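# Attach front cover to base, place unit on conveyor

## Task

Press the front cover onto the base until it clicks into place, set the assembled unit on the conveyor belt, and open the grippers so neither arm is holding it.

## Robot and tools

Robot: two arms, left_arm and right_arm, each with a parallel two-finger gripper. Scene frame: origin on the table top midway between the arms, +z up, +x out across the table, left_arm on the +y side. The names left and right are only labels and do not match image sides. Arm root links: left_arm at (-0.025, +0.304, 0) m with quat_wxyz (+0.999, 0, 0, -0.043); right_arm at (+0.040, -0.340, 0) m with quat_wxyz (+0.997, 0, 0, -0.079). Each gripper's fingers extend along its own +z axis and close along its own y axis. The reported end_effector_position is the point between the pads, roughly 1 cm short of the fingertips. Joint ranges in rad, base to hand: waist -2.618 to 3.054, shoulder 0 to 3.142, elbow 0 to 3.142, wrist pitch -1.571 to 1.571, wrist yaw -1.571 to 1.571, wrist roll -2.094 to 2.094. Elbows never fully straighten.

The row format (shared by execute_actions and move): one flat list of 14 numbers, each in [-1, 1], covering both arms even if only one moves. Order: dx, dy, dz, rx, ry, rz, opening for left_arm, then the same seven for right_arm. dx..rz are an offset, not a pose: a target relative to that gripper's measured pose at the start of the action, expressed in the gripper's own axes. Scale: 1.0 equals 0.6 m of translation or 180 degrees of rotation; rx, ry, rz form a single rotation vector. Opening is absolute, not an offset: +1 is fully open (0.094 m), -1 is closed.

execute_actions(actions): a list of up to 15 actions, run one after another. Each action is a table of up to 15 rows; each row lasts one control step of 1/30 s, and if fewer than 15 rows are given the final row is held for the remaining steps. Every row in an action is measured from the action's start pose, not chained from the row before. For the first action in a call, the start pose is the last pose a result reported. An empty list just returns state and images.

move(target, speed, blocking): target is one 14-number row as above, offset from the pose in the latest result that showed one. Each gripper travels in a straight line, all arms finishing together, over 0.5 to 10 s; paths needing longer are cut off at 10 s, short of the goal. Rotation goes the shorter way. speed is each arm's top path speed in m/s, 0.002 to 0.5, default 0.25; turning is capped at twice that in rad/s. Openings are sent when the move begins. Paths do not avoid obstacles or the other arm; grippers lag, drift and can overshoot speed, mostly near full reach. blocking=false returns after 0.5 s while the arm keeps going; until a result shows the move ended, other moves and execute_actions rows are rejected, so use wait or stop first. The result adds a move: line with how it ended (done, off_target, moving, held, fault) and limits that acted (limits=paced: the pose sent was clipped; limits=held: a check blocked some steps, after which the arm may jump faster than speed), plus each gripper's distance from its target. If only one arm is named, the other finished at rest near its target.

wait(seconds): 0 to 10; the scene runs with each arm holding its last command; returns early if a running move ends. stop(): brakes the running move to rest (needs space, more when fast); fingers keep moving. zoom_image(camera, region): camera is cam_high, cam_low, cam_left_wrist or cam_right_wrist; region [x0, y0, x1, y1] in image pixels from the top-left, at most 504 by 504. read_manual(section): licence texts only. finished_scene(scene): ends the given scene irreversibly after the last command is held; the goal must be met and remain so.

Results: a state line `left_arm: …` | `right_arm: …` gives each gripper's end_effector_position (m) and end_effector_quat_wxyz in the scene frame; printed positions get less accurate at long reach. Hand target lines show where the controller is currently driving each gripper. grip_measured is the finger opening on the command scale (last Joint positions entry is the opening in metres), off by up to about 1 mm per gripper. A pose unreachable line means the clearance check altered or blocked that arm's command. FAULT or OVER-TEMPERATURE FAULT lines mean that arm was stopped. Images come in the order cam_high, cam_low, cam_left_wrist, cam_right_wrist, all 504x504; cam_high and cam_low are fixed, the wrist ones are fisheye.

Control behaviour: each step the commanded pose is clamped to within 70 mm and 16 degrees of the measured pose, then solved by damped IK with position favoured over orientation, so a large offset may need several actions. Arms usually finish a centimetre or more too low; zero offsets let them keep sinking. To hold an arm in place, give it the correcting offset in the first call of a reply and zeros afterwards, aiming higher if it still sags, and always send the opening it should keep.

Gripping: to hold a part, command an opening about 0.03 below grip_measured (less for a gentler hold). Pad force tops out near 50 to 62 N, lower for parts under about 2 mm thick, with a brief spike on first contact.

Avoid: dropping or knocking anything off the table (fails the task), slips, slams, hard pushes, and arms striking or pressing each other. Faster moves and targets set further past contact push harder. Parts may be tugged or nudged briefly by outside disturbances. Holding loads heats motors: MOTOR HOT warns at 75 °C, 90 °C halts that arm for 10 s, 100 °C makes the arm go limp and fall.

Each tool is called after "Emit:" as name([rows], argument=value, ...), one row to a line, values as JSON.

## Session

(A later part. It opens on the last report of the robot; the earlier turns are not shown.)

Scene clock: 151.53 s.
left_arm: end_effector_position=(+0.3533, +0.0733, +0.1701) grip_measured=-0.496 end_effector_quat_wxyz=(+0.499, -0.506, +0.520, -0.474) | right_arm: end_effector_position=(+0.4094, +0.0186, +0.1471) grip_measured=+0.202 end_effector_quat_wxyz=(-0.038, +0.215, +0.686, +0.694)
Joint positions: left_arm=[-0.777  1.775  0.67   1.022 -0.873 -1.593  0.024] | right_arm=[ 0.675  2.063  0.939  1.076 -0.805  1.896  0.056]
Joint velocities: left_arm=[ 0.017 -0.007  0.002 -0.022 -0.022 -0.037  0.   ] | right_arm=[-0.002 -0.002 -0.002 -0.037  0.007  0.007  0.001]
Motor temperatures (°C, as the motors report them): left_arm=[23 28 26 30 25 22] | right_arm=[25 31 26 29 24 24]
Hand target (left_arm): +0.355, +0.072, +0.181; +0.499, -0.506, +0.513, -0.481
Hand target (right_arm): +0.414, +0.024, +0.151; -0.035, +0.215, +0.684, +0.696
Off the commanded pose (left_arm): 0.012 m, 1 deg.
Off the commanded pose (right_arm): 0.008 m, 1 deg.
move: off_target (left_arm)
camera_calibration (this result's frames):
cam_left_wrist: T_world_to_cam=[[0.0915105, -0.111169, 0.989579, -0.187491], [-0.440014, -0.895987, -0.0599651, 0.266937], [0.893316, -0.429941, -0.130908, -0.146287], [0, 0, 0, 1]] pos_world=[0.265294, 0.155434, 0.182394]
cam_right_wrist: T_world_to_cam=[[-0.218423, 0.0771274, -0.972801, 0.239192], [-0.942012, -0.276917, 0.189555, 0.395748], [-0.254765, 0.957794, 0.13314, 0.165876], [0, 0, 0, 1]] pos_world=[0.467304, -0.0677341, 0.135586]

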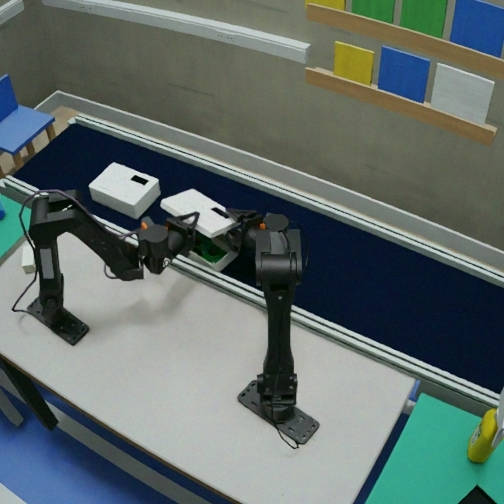

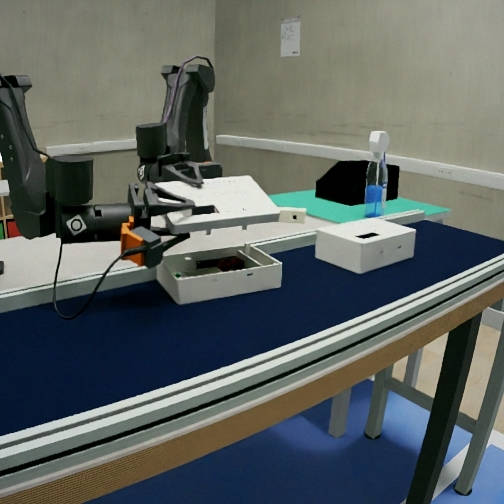

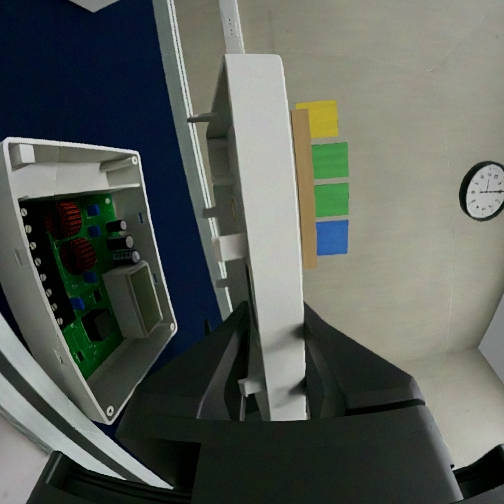

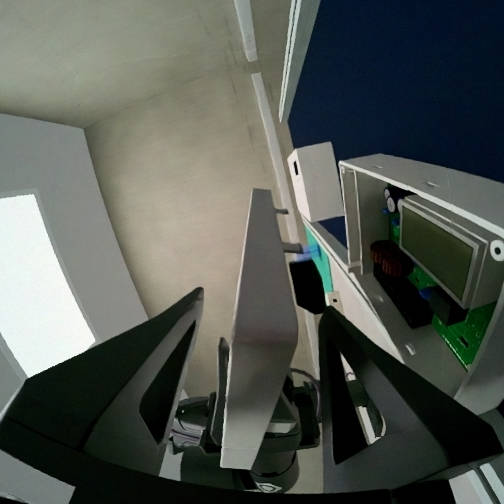

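Close the right.

Emit:
execute_actions([
  [[0,-0.015,0,0,0,0,-0.53, 0,0,0,0,0,0,-0.3]],
  [[0,0,0,0,0,0,-0.53, 0,0,0,0,0,0,-0.56]],
])

Emit:
zoom_image(camera="cam_low", region=[60,120,300,300])

Scene clock: 152.77 s.
left_arm: end_effector_position=(+0.3528, +0.0740, +0.1679) grip_measured=-0.496 end_effector_quat_wxyz=(+0.499, -0.506, +0.526, -0.467) | right_arm: end_effector_position=(+0.4098, +0.0185, +0.1470) grip_measured=-0.558 end_effector_quat_wxyz=(-0.038, +0.216, +0.686, +0.694)
Joint positions: left_arm=[-0.777  1.767  0.67   0.993 -0.873 -1.598  0.024] | right_arm=[ 0.675  2.063  0.939  1.075 -0.803  1.896  0.021]
Joint velocities: left_arm=[ 0.002 -0.007 -0.002  0.007 -0.022 -0.037 -0.   ] | right_arm=[-0.007 -0.002  0.017 -0.022 -0.007 -0.007  0.001]
Motor temperatures (°C, as the motors report them): left_arm=[23 28 26 30 25 22] | right_arm=[25 31 26 29 24 24]
Hand target (left_arm): +0.353, +0.074, +0.168; +0.499, -0.506, +0.527, -0.466
Hand target (right_arm): +0.410, +0.019, +0.147; -0.038, +0.216, +0.686, +0.694
Off the commanded pose (left_arm): 0.000 m, 0 deg.
Off the commanded pose (right_arm): 0.000 m, 0 deg.
camera_calibration (this result's frames):
cam_left_wrist: T_world_to_cam=[[0.10522, -0.122278, 0.986903, -0.188676], [-0.440607, -0.895418, -0.0639668, 0.267988], [0.891512, -0.428106, -0.148093, -0.142396], [0, 0, 0, 1]] pos_world=[0.264878, 0.15593, 0.182259]
cam_right_wrist: T_world_to_cam=[[-0.219198, 0.0772632, -0.972616, 0.239415], [-0.94246, -0.274679, 0.190582, 0.396107], [-0.252432, 0.958427, 0.133026, 0.165146], [0, 0, 0, 1]] pos_world=[0.467483, -0.067976, 0.1354]

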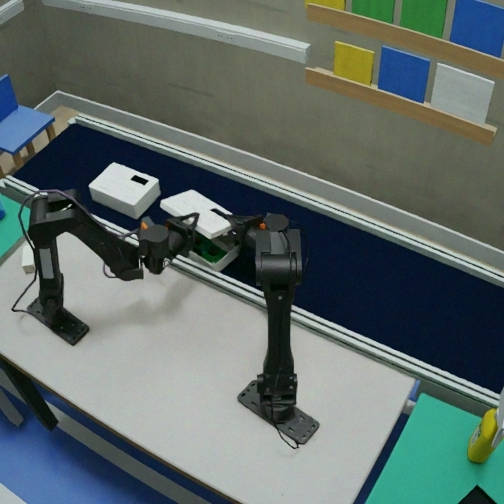

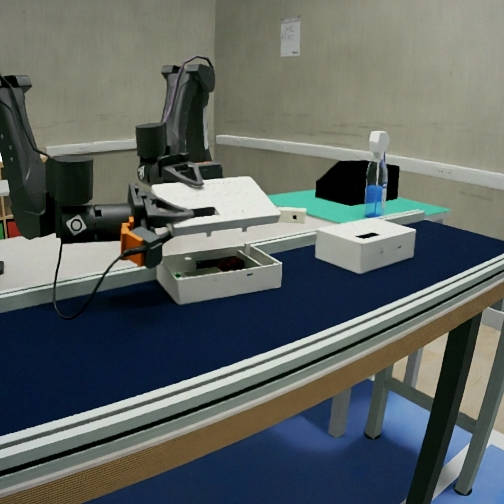

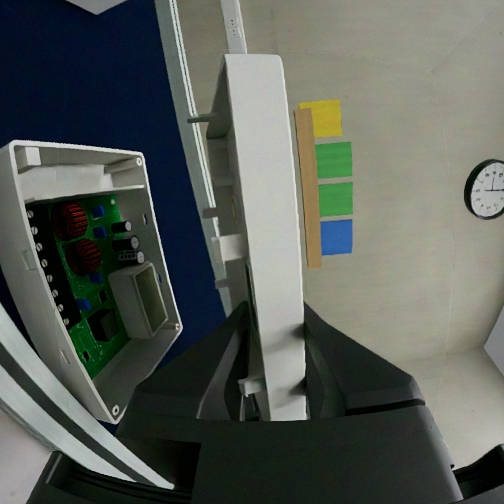

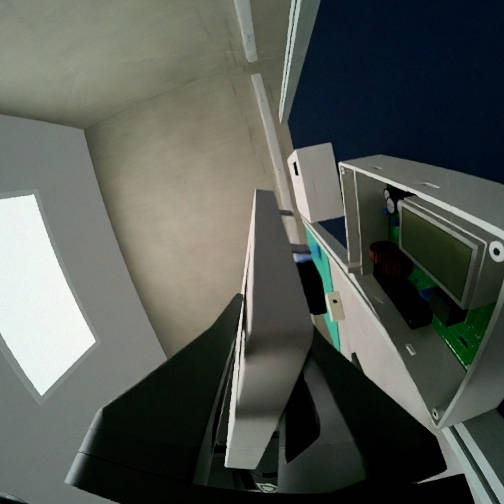

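Region (60, 120, 300, 300) of cam_low's 504x504 image, scaled by 2.100, with more detail than that image has; it fills the top 378 rows of this view, and the rest is white.

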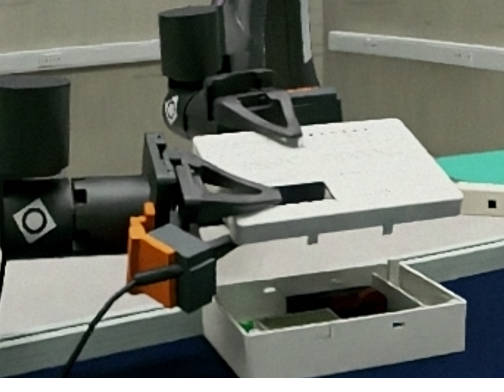

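Emit:
execute_actions([
  [[0,-0.015,0,0,0,0,-0.53, 0,0,0,0,0,0,-0.35]],
  [[0,0,0,0,0,0,-0.53, -0.01,-0.003,0,0,0,0,-0.35],[0,0,0,0,0,0,-0.53, -0.02,-0.006,0,0,0,0,-0.35],[0,0,0,0,0,0,-0.53, -0.028,-0.008,0,0,0,0,-0.35]],
  [[0,0,0,0,0,0,-0.53, 0,0,0,0,0,0,-0.55]],
])

Emit:
zoom_image(camera="cam_low", region=[60,120,300,300])

Scene clock: 154.50 s.
left_arm: end_effector_position=(+0.3521, +0.0748, +0.1640) grip_measured=-0.505 end_effector_quat_wxyz=(+0.498, -0.507, +0.534, -0.458) | right_arm: end_effector_position=(+0.4164, +0.0145, +0.1279) grip_measured=-0.548 end_effector_quat_wxyz=(-0.044, +0.228, +0.689, +0.686)
Joint positions: left_arm=[-0.777  1.761  0.67   0.959 -0.873 -1.603  0.023] | right_arm=[ 0.66   2.113  0.948  1.085 -0.812  1.896  0.021]
Joint velocities: left_arm=[ 0.002  0.002 -0.022 -0.022 -0.022  0.022 -0.   ] | right_arm=[ 0.012 -0.002 -0.007  0.022 -0.051 -0.066  0.   ]
Motor temperatures (°C, as the motors report them): left_arm=[23 28 26 31 25 22] | right_arm=[25 31 26 29 24 24]
Hand target (left_arm): +0.352, +0.075, +0.164; +0.498, -0.506, +0.534, -0.458
Hand target (right_arm): +0.416, +0.015, +0.128; -0.044, +0.228, +0.689, +0.686
Off the commanded pose (left_arm): 0.000 m, 0 deg.
Off the commanded pose (right_arm): 0.000 m, 0 deg.
camera_calibration (this result's frames):
cam_left_wrist: T_world_to_cam=[[0.123293, -0.138851, 0.982608, -0.189117], [-0.441534, -0.894432, -0.0709897, 0.269554], [0.888733, -0.425102, -0.171584, -0.137422], [0, 0, 0, 1]] pos_world=[0.264465, 0.15642, 0.181385]
cam_right_wrist: T_world_to_cam=[[-0.245838, 0.064314, -0.967175, 0.233168], [-0.938468, -0.265496, 0.220886, 0.399145], [-0.242575, 0.961965, 0.125625, 0.169969], [0, 0, 0, 1]] pos_world=[0.473136, -0.0725285, 0.115996]

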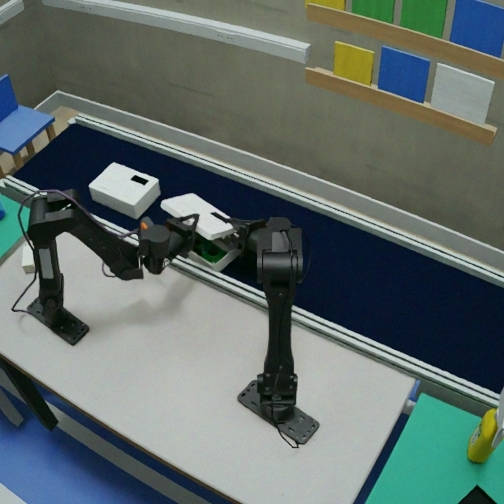

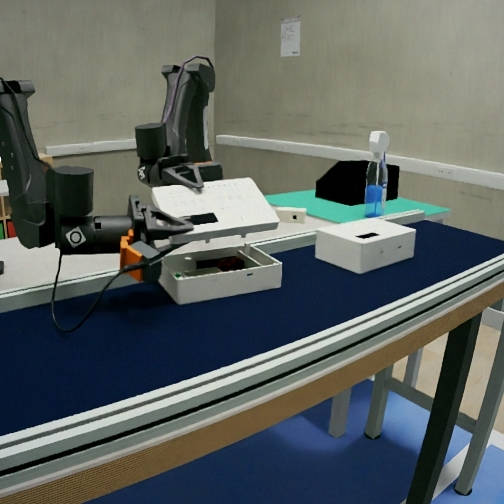

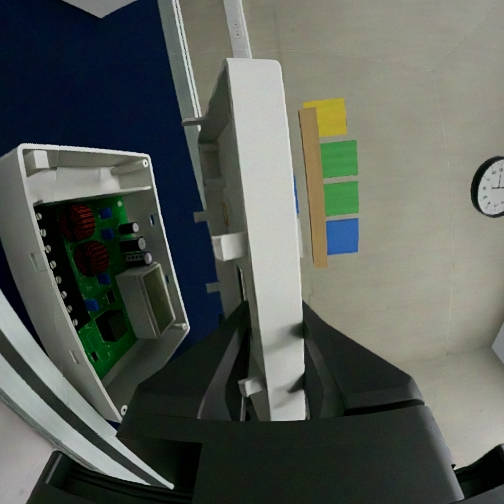

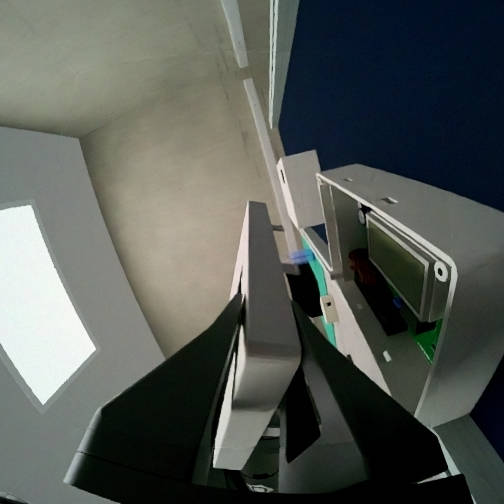

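Region (60, 120, 300, 300) of cam_low's 504x504 image, scaled by 2.100, with more detail than that image has; it fills the top 378 rows of this view, and the rest is white.

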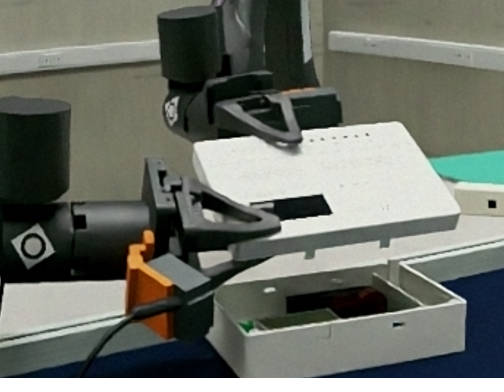

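Emit:
execute_actions([
  [[0,0,0,0,0,0,-0.47, 0,0.01,0,0,0,0,-0.64]],
  [[0,0,0,0,0,0,-0.1, 0,0,0,0,0,0,-0.64]],
  [[0,0,0,0,0,0,0.5, 0,0,0,0,0,0,-0.64]],
])

Emit:
zoom_image(camera="cam_low", region=[60,120,300,300])

Scene clock: 156.23 s.
left_arm: end_effector_position=(+0.3520, +0.0740, +0.1620) grip_measured=+0.497 end_effector_quat_wxyz=(+0.494, -0.509, +0.535, -0.459) | right_arm: end_effector_position=(+0.4169, +0.0142, +0.1269) grip_measured=-0.633 end_effector_quat_wxyz=(-0.057, +0.245, +0.686, +0.683)
Joint positions: left_arm=[-0.778  1.764  0.67   0.955 -0.87  -1.616  0.07 ] | right_arm=[ 0.66   2.11   0.948  1.073 -0.808  1.932  0.017]
Joint velocities: left_arm=[-0.012 -0.012 -0.012  0.081  0.095 -0.037  0.   ] | right_arm=[ 0.007 -0.002 -0.022  0.022 -0.022 -0.022 -0.001]
Motor temperatures (°C, as the motors report them): left_arm=[23 28 26 31 25 22] | right_arm=[25 31 26 29 24 24]
Hand target (left_arm): +0.352, +0.074, +0.162; +0.495, -0.508, +0.535, -0.459
Hand target (right_arm): +0.417, +0.014, +0.128; -0.055, +0.243, +0.685, +0.684
Off the commanded pose (left_arm): 0.000 m, 0 deg.
Off the commanded pose (right_arm): 0.001 m, 0 deg.
camera_calibration (this result's frames):
cam_left_wrist: T_world_to_cam=[[0.127741, -0.131978, 0.982987, -0.189412], [-0.444266, -0.893729, -0.0622608, 0.268197], [0.886741, -0.428755, -0.172799, -0.136839], [0, 0, 0, 1]] pos_world=[0.264687, 0.156027, 0.179242]
cam_right_wrist: T_world_to_cam=[[-0.286576, 0.0700647, -0.955492, 0.247764], [-0.929827, -0.260659, 0.259765, 0.391166], [-0.230858, 0.962885, 0.139847, 0.163812], [0, 0, 0, 1]] pos_world=[0.472537, -0.07313, 0.112217]

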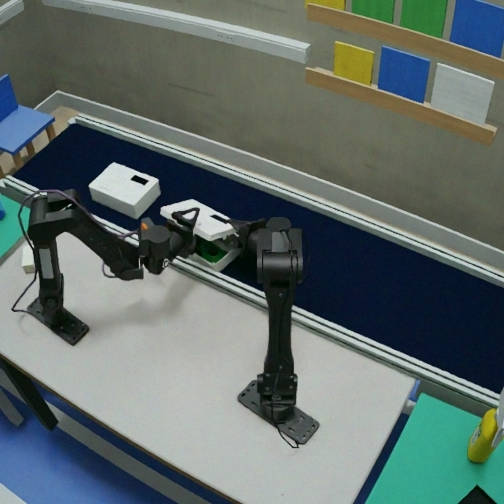

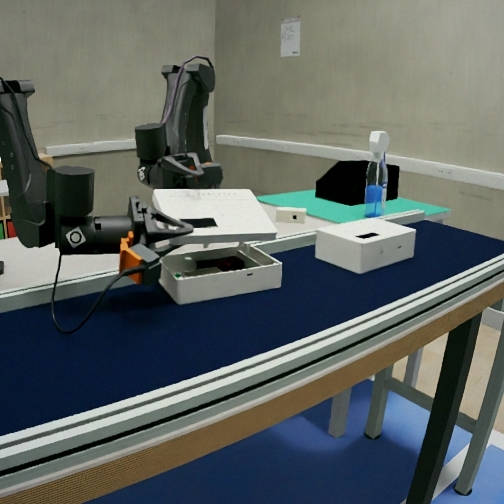

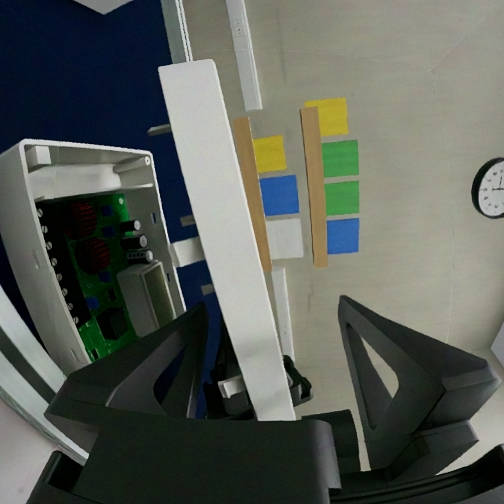

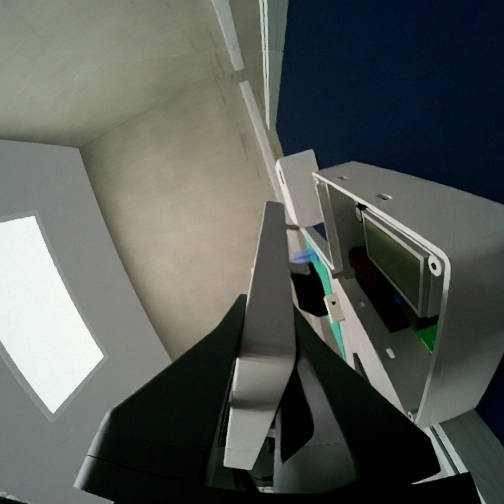

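Region (60, 120, 300, 300) of cam_low's 504x504 image, scaled by 2.100, with more detail than that image has; it fills the top 378 rows of this view, and the rest is white.

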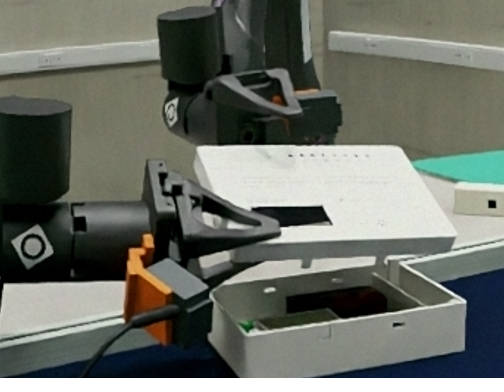

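Emit:
execute_actions([
  [[0,0,0,0,0,0,1, 0,0.01,0,0,0,0,-0.68]],
])

Emit:
move(target=[0,0,-0.13,0,0,0,1, 0,0,0,0,0,0,-0.68], speed=0.08)

Emit:
zoom_image(camera="cam_low", region=[60,120,300,300])

Scene clock: 156.90 s.
left_arm: end_effector_position=(+0.3520, +0.0740, +0.1620) grip_measured=+0.998 end_effector_quat_wxyz=(+0.494, -0.509, +0.534, -0.460) | right_arm: end_effector_position=(+0.4164, +0.0139, +0.1212) grip_measured=-0.653 end_effector_quat_wxyz=(-0.064, +0.254, +0.690, +0.675)
Joint positions: left_arm=[-0.778  1.764  0.67   0.955 -0.87  -1.617  0.094] | right_arm=[ 0.66   2.11   0.948  1.043 -0.808  1.932  0.016]
Joint velocities: left_arm=[-0.012  0.007  0.007 -0.051 -0.007 -0.037  0.   ] | right_arm=[ 0.007 -0.017 -0.017 -0.007 -0.007 -0.022  0.   ]
Motor temperatures (°C, as the motors report them): left_arm=[23 28 26 31 25 22] | right_arm=[25 31 26 29 24 24]
Hand target (left_arm): +0.352, +0.074, +0.162; +0.494, -0.509, +0.535, -0.459
Hand target (right_arm): +0.419, +0.014, +0.132; -0.057, +0.245, +0.686, +0.683
Off the commanded pose (left_arm): 0.000 m, 0 deg.
Off the commanded pose (right_arm): 0.012 m, 2 deg.
camera_calibration (this result's frames):
cam_left_wrist: T_world_to_cam=[[0.127741, -0.130467, 0.983189, -0.189557], [-0.444143, -0.893883, -0.0609105, 0.267947], [0.886803, -0.428896, -0.172131, -0.136958], [0, 0, 0, 1]] pos_world=[0.264676, 0.156041, 0.179116]
cam_right_wrist: T_world_to_cam=[[-0.311109, 0.0566354, -0.948685, 0.251809], [-0.922779, -0.256801, 0.287283, 0.38575], [-0.227353, 0.964803, 0.132155, 0.164203], [0, 0, 0, 1]] pos_world=[0.471634, -0.0736242, 0.106368]

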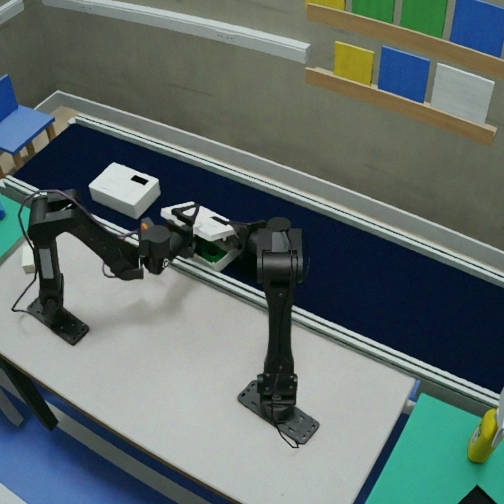

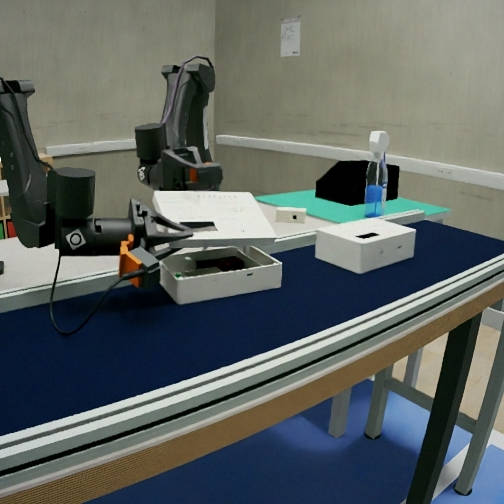

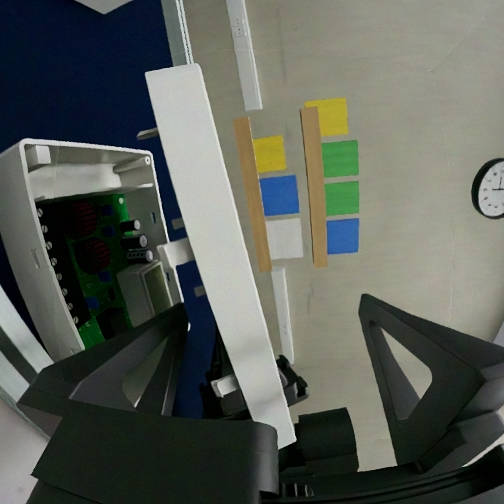

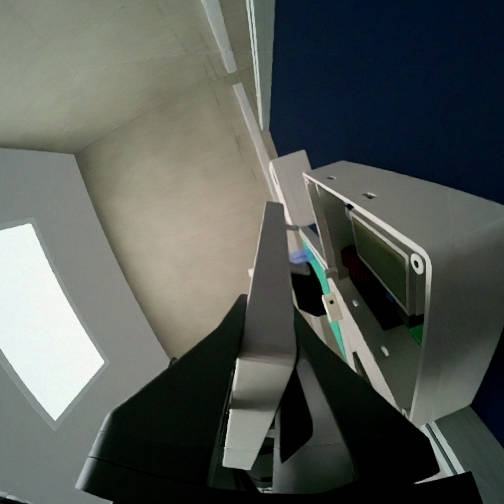

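Scene clock: 158.40 s.
left_arm: end_effector_position=(+0.2787, +0.0667, +0.1731) grip_measured=+0.998 end_effector_quat_wxyz=(+0.488, -0.511, +0.527, -0.473) | right_arm: end_effector_position=(+0.4163, +0.0139, +0.1201) grip_measured=-0.653 end_effector_quat_wxyz=(-0.065, +0.256, +0.691, +0.673)
Joint positions: left_arm=[-1.     1.597  0.539  0.893 -1.08  -1.685  0.094] | right_arm=[ 0.66   2.11   0.948  1.038 -0.808  1.932  0.016]
Joint velocities: left_arm=[-0.002  0.002  0.002 -0.066 -0.007 -0.066 -0.   ] | right_arm=[ 0.007 -0.007 -0.012  0.037  0.022 -0.066  0.001]
Motor temperatures (°C, as the motors report them): left_arm=[23 28 26 31 25 22] | right_arm=[25 31 26 30 24 24]
Hand target (left_arm): +0.274, +0.072, +0.170; +0.494, -0.509, +0.534, -0.460
Hand target (right_arm): +0.416, +0.014, +0.121; -0.064, +0.254, +0.690, +0.675
Off the commanded pose (left_arm): 0.009 m, 2 deg.
Off the commanded pose (right_arm): 0.001 m, 0 deg.
move: done
camera_calibration (this result's frames):
cam_left_wrist: T_world_to_cam=[[0.114769, -0.103055, 0.988032, -0.191067], [-0.451469, -0.891366, -0.0405301, 0.227939], [0.884875, -0.441414, -0.148828, -0.0758662], [0, 0, 0, 1]] pos_world=[0.191968, 0.149999, 0.186728]
cam_right_wrist: T_world_to_cam=[[-0.315867, 0.0540307, -0.947264, 0.252579], [-0.921324, -0.256005, 0.292615, 0.384682], [-0.226694, 0.965164, 0.130643, 0.164286], [0, 0, 0, 1]] pos_world=[0.471441, -0.0737301, 0.105233]

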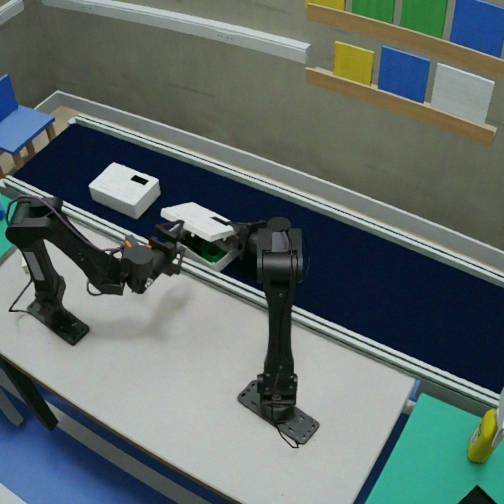

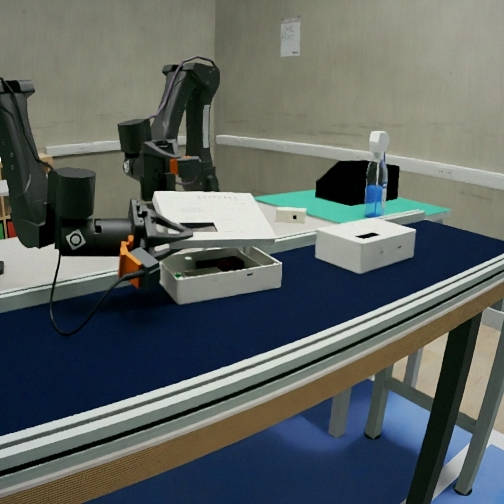

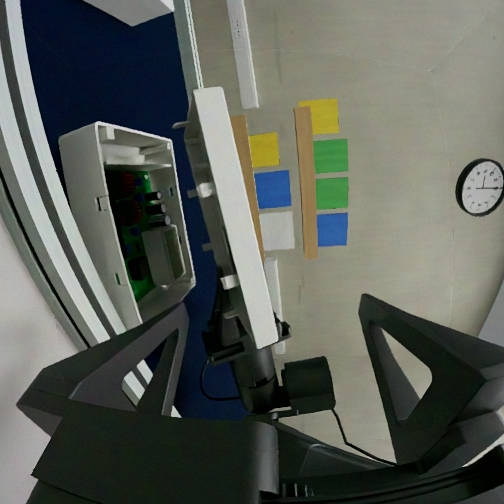

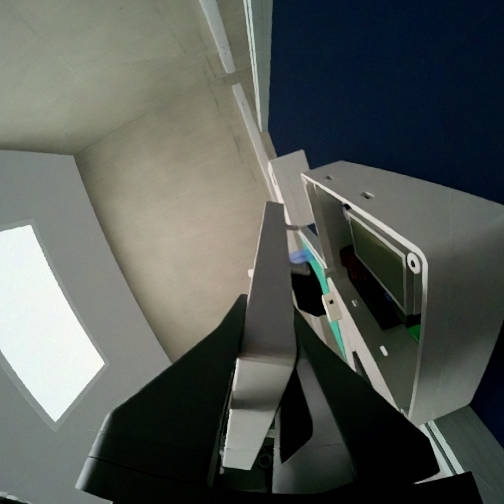

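Region (60, 120, 300, 300) of cam_low's 504x504 image, scaled by 2.100, with more detail than that image has; it fills the top 378 rows of this view, and the rest is white.

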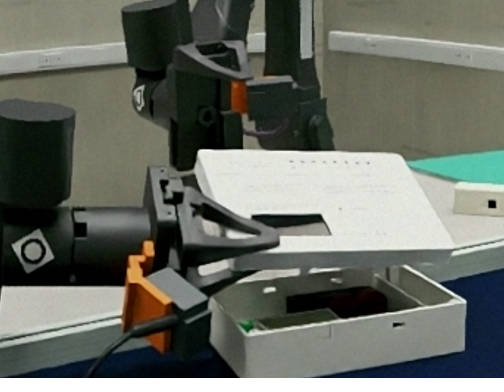

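Emit:
move(target=[-0.05,-0.16,0,-0.5,0,0,-1, 0.007,0.02,0,0,0,-0.15,-0.68], speed=0.2)

Emit:
zoom_image(camera="cam_low", region=[60,120,300,300])

Scene clock: 163.40 s.
left_arm: end_effector_position=(+0.2929, +0.0860, +0.2550) grip_measured=-0.997 end_effector_quat_wxyz=(-0.017, +0.677, -0.721, +0.147) | right_arm: end_effector_position=(+0.4149, +0.0131, +0.1145) grip_measured=-0.653 end_effector_quat_wxyz=(+0.075, +0.105, +0.740, +0.660)
Joint positions: left_arm=[-0.502  1.845  2.1   -1.53   0.034 -2.099  0.   ] | right_arm=[ 0.66   2.1    0.948  0.983 -0.808  1.475  0.016]
Joint velocities: left_arm=[ 0.007 -0.022  0.002 -0.022  0.022  0.022 -0.   ] | right_arm=[-0.017 -0.002 -0.012 -0.007  0.022  0.037 -0.001]
Motor temperatures (°C, as the motors report them): left_arm=[23 28 27 30 25 22] | right_arm=[25 31 26 30 24 24]
Hand target (left_arm): +0.288, +0.092, +0.268; -0.015, +0.679, -0.717, +0.157
Hand target (right_arm): +0.418, +0.014, +0.133; +0.094, +0.088, +0.732, +0.670
Off the commanded pose (left_arm): 0.018 m, 22 deg; orientation clipped at the last step of the last action.
Off the commanded pose (right_arm): 0.018 m, 3 deg.
joint sent to its limit (left arm) — the command would take joint 4 (wrist pitch) past its lower limit and joint 6 (wrist roll) past its lower limit, so those joints were sent only as far as their limits.
move: off_target (left_arm, right_arm); limits=paced
camera_calibration (this result's frames):
cam_left_wrist: T_world_to_cam=[[0.970201, -0.119171, 0.210969, -0.322678], [-0.221455, -0.789433, 0.572497, 0.0223102], [0.0983214, -0.602157, -0.7923, 0.34057], [0, 0, 0, 1]] pos_world=[0.284518, 0.184235, 0.325136]
cam_right_wrist: T_world_to_cam=[[0.0793422, -0.0856702, -0.993159, 0.0900284], [-0.957611, -0.28332, -0.0520631, 0.439764], [-0.276921, 0.955191, -0.104518, 0.21333], [0, 0, 0, 1]] pos_world=[0.473055, -0.0714645, 0.134605]

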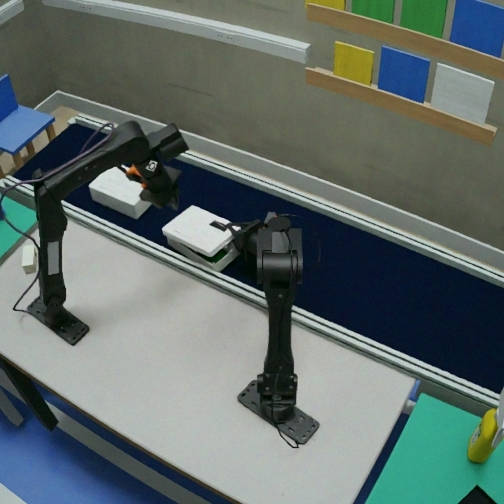

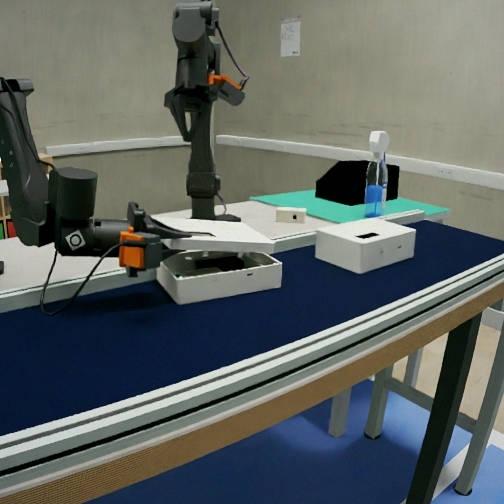

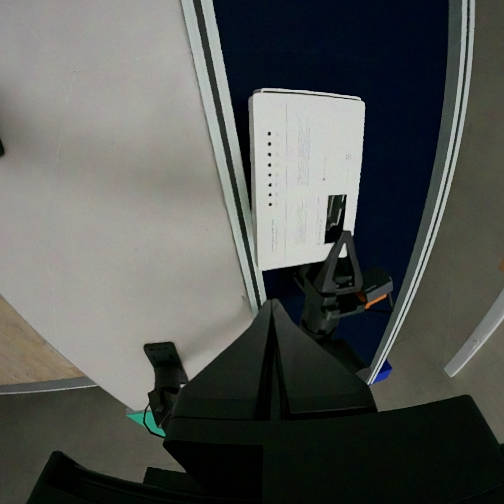

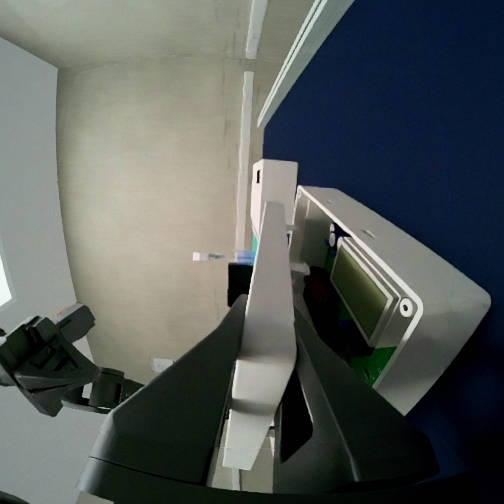

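Region (60, 120, 300, 300) of cam_low's 504x504 image, scaled by 2.100, with more detail than that image has; it fills the top 378 rows of this view, and the rest is white.

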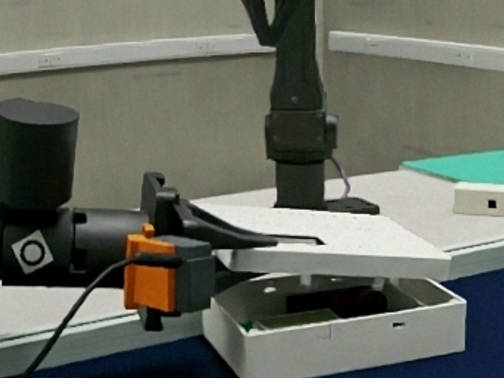

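Emit:
move(target=[0,0,0,0,0,0,-1, -0.04,0.03,0.015,0,0,0,-0.68], speed=0.05)

Emit:
zoom_image(camera="cam_low", region=[100,160,320,320])

Scene clock: 165.13 s.
left_arm: end_effector_position=(+0.2926, +0.0857, +0.2550) grip_measured=-0.997 end_effector_quat_wxyz=(-0.015, +0.677, -0.721, +0.147) | right_arm: end_effector_position=(+0.4343, +0.0173, +0.1200) grip_measured=-0.653 end_effector_quat_wxyz=(+0.068, +0.118, +0.746, +0.652)
Joint positions: left_arm=[-0.501  1.845  2.1   -1.531  0.037 -2.099  0.   ] | right_arm=[ 0.648  2.112  1.045  0.862 -0.81   1.474  0.016]
Joint velocities: left_arm=[-0.002 -0.022  0.007  0.007 -0.022  0.007 -0.001] | right_arm=[-0.007  0.012  0.012 -0.066  0.066 -0.051 -0.   ]
Motor temperatures (°C, as the motors report them): left_arm=[23 28 27 30 25 22] | right_arm=[25 31 26 30 24 24]
Hand target (left_arm): +0.293, +0.086, +0.255; -0.017, +0.677, -0.721, +0.147
Hand target (right_arm): +0.441, +0.017, +0.130; +0.076, +0.105, +0.740, +0.660
Off the commanded pose (left_arm): 0.000 m, 0 deg.
Off the commanded pose (right_arm): 0.013 m, 2 deg.
move: off_target (right_arm)
camera_calibration (this result's frames):
cam_left_wrist: T_world_to_cam=[[0.970651, -0.118914, 0.209037, -0.322087], [-0.220388, -0.787734, 0.575243, 0.0208774], [0.0962609, -0.604429, -0.790822, 0.340854], [0, 0, 0, 1]] pos_world=[0.284424, 0.184167, 0.324873]
cam_right_wrist: T_world_to_cam=[[0.0480297, -0.103174, -0.993503, 0.108237], [-0.961313, -0.274874, -0.0179282, 0.457145], [-0.271238, 0.955929, -0.112385, 0.213785], [0, 0, 0, 1]] pos_world=[0.492248, -0.0675385, 0.139756]

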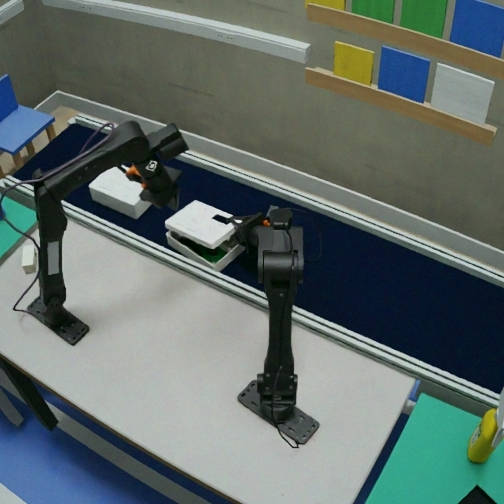

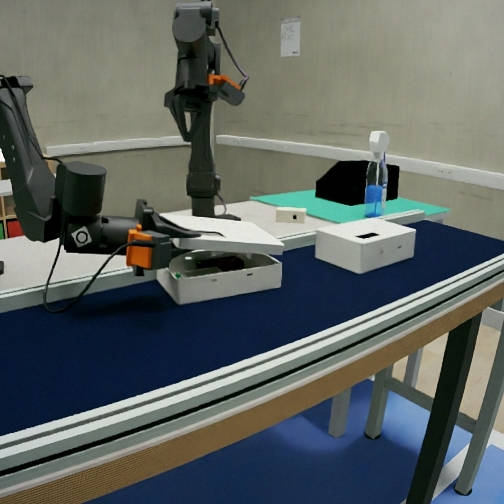

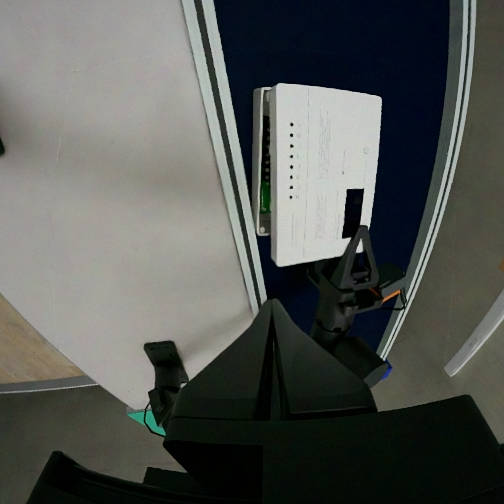

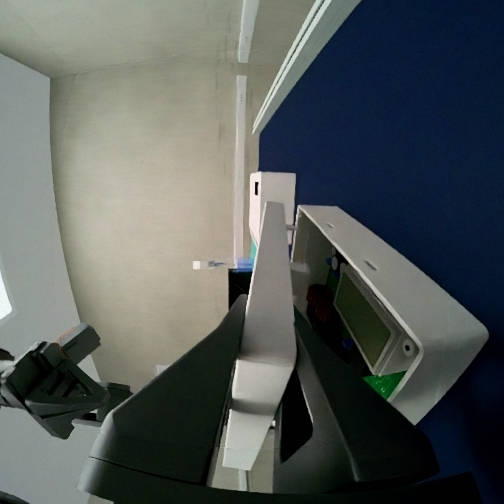

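Region (100, 160, 320, 320) of cam_low's 504x504 image, scaled by 2.291, with more detail than that image has; it fills the top 367 rows of this view, and the rest is white.

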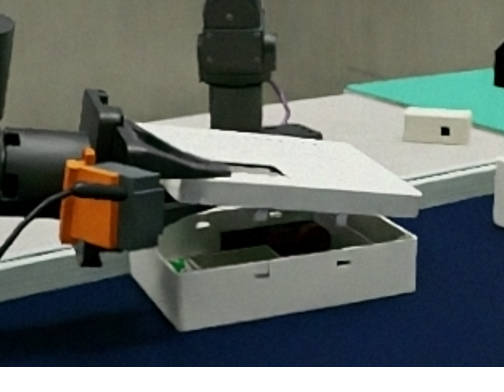

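Emit:
move(target=[0,0,0,0,0,0,-1, 0.008,-0.035,0.004,-0.04,0,-0.03,-0.68], speed=0.04)

Emit:
zoom_image(camera="cam_low", region=[100,160,320,320])

Scene clock: 167.70 s.
left_arm: end_effector_position=(+0.2926, +0.0857, +0.2550) grip_measured=-0.997 end_effector_quat_wxyz=(-0.015, +0.677, -0.721, +0.147) | right_arm: end_effector_position=(+0.4339, +0.0171, +0.1002) grip_measured=-0.653 end_effector_quat_wxyz=(+0.107, +0.084, +0.711, +0.690)
Joint positions: left_arm=[-0.501  1.845  2.1   -1.531  0.037 -2.099  0.   ] | right_arm=[ 0.648  2.266  1.012  1.217 -0.81   1.508  0.016]
Joint velocities: left_arm=[ 0.007  0.012 -0.002  0.007 -0.022  0.007  0.   ] | right_arm=[ 0.007 -0.007 -0.007  0.125  0.051 -0.037  0.   ]
Motor temperatures (°C, as the motors report them): left_arm=[23 28 27 30 25 22] | right_arm=[25 31 26 31 24 24]
Hand target (left_arm): +0.293, +0.086, +0.255; -0.015, +0.677, -0.721, +0.147
Hand target (right_arm): +0.428, +0.018, +0.099; +0.106, +0.079, +0.708, +0.694
Off the commanded pose (left_arm): 0.000 m, 0 deg.
Off the commanded pose (right_arm): 0.006 m, 1 deg.
move: done
camera_calibration (this result's frames):
cam_left_wrist: T_world_to_cam=[[0.970651, -0.118914, 0.209037, -0.322087], [-0.220388, -0.787734, 0.575243, 0.0208774], [0.0962609, -0.604429, -0.790822, 0.340854], [0, 0, 0, 1]] pos_world=[0.284424, 0.184167, 0.324873]
cam_right_wrist: T_world_to_cam=[[0.162384, -0.0160474, -0.986597, 0.0367229], [-0.952232, -0.264616, -0.152424, 0.465772], [-0.258624, 0.96422, -0.0582504, 0.200597], [0, 0, 0, 1]] pos_world=[0.489439, -0.0695795, 0.11891]

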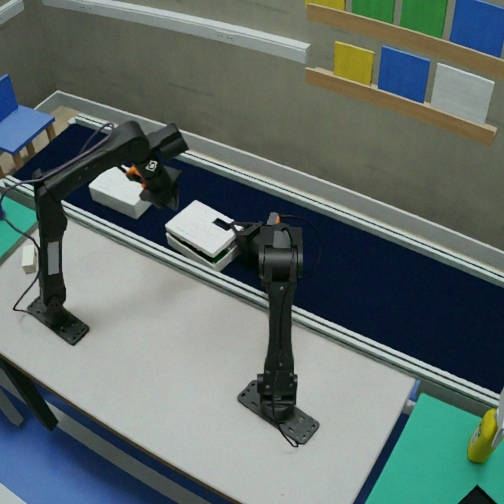

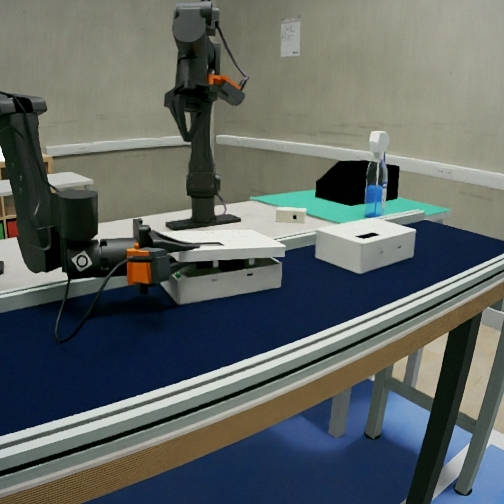

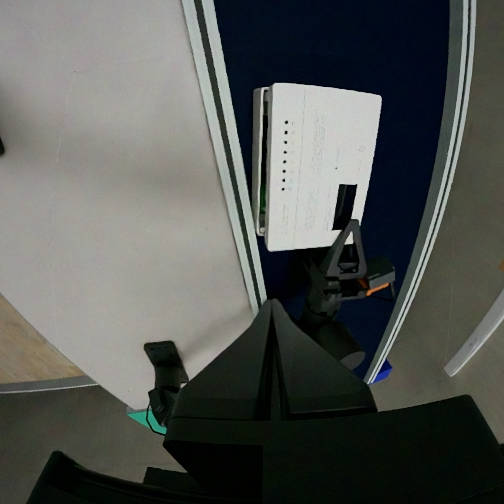

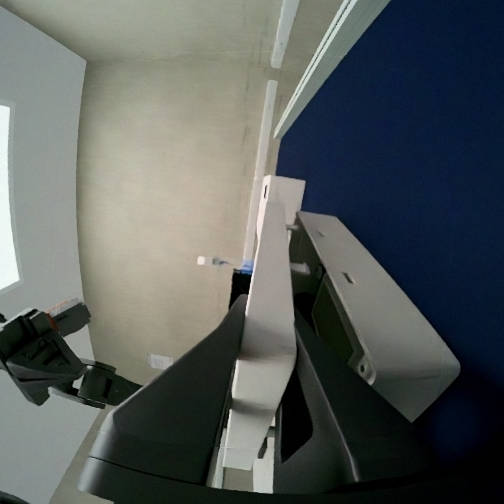

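Region (100, 160, 320, 320) of cam_low's 504x504 image, scaled by 2.291, with more detail than that image has; it fills the top 367 rows of this view, and the rest is white.

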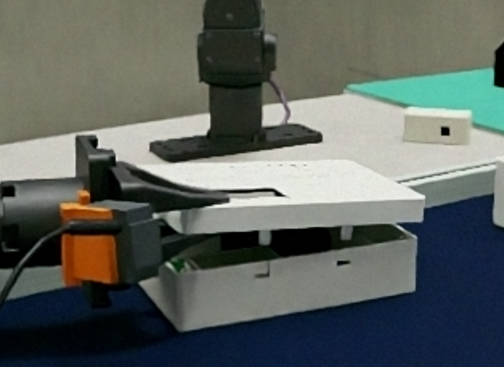

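Emit:
move(target=[0,0,0,0,0,0,-1, 0.012,0.0,-0.003,0,0.025,0,-0.68], speed=0.03)

Emit:
zoom_image(camera="cam_low", region=[100,160,320,320])

Emit:
zoom_image(camera="cam_left_wrist", region=[220,60,420,280])

Scene clock: 169.43 s.
left_arm: end_effector_position=(+0.2926, +0.0857, +0.2550) grip_measured=-0.997 end_effector_quat_wxyz=(-0.015, +0.677, -0.721, +0.147) | right_arm: end_effector_position=(+0.4208, +0.0201, +0.0960) grip_measured=-0.653 end_effector_quat_wxyz=(+0.073, +0.065, +0.718, +0.689)
Joint positions: left_arm=[-0.501  1.845  2.1   -1.531  0.037 -2.099  0.   ] | right_arm=[ 0.648  2.266  1.012  1.192 -0.885  1.509  0.016]
Joint velocities: left_arm=[-0.012 -0.002  0.007  0.022 -0.037  0.051  0.001] | right_arm=[ 0.007 -0.002 -0.002 -0.066 -0.051 -0.037 -0.   ]
Motor temperatures (°C, as the motors report them): left_arm=[23 28 27 29 25 22] | right_arm=[25 31 26 31 24 24]
Hand target (left_arm): +0.293, +0.086, +0.255; -0.015, +0.677, -0.721, +0.147
Hand target (right_arm): +0.426, +0.017, +0.100; +0.079, +0.057, +0.714, +0.693
Off the commanded pose (left_arm): 0.000 m, 0 deg.
Off the commanded pose (right_arm): 0.008 m, 1 deg.
move: done
camera_calibration (this result's frames):
cam_left_wrist: T_world_to_cam=[[0.970651, -0.118914, 0.209037, -0.322087], [-0.220388, -0.787734, 0.575243, 0.0208774], [0.0962609, -0.604429, -0.790822, 0.340854], [0, 0, 0, 1]] pos_world=[0.284424, 0.184167, 0.324873]
cam_right_wrist: T_world_to_cam=[[0.139766, -0.0129939, -0.990099, 0.0445822], [-0.933143, -0.336207, -0.127314, 0.444393], [-0.331224, 0.941698, -0.0591155, 0.225156], [0, 0, 0, 1]] pos_world=[0.483029, -0.0620418, 0.114028]

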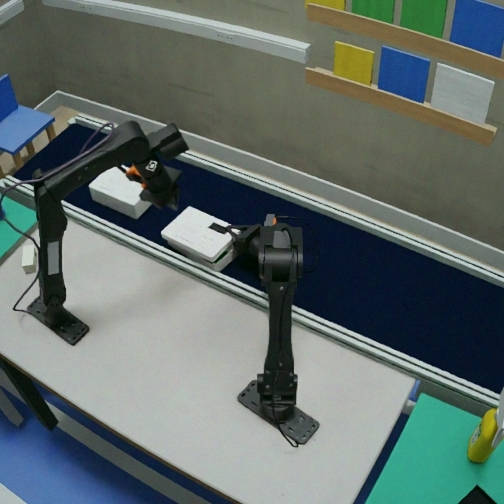

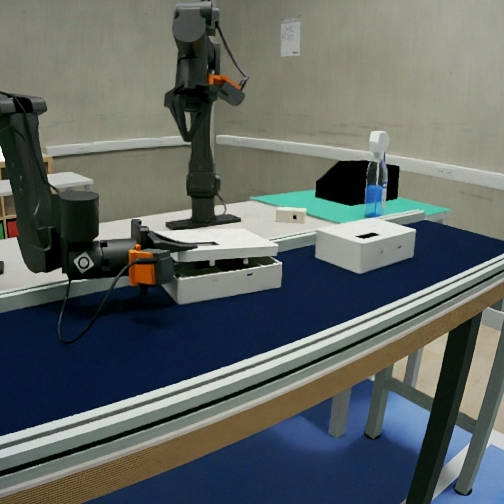

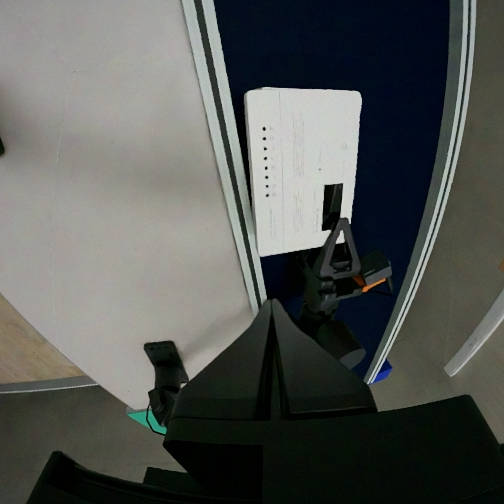

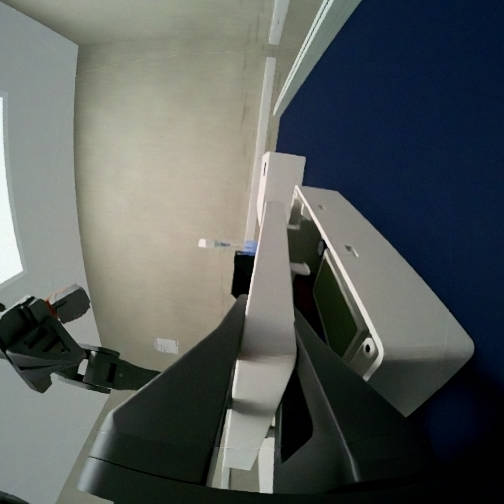

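Region (100, 160, 320, 320) of cam_low's 504x504 image, scaled by 2.291, with more detail than that image has; it fills the top 367 rows of this view, and the rest is white.

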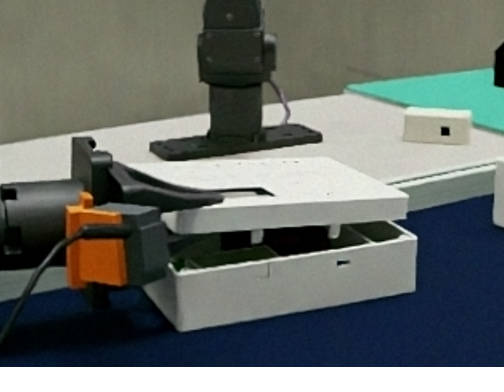

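Region (220, 60, 420, 280) of cam_left_wrist's 504x504 image, scaled by 2.291, with more detail than that image has; it fills the left 458 columns of this view, and the rest is white.

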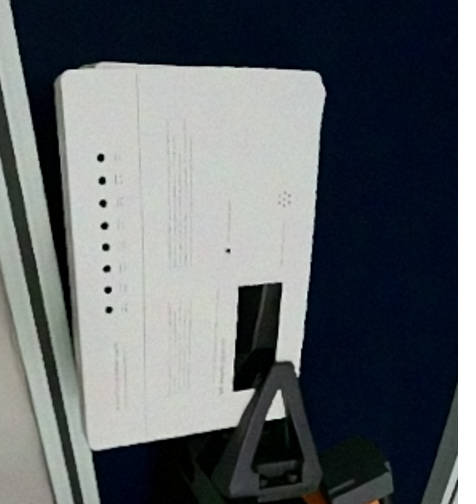

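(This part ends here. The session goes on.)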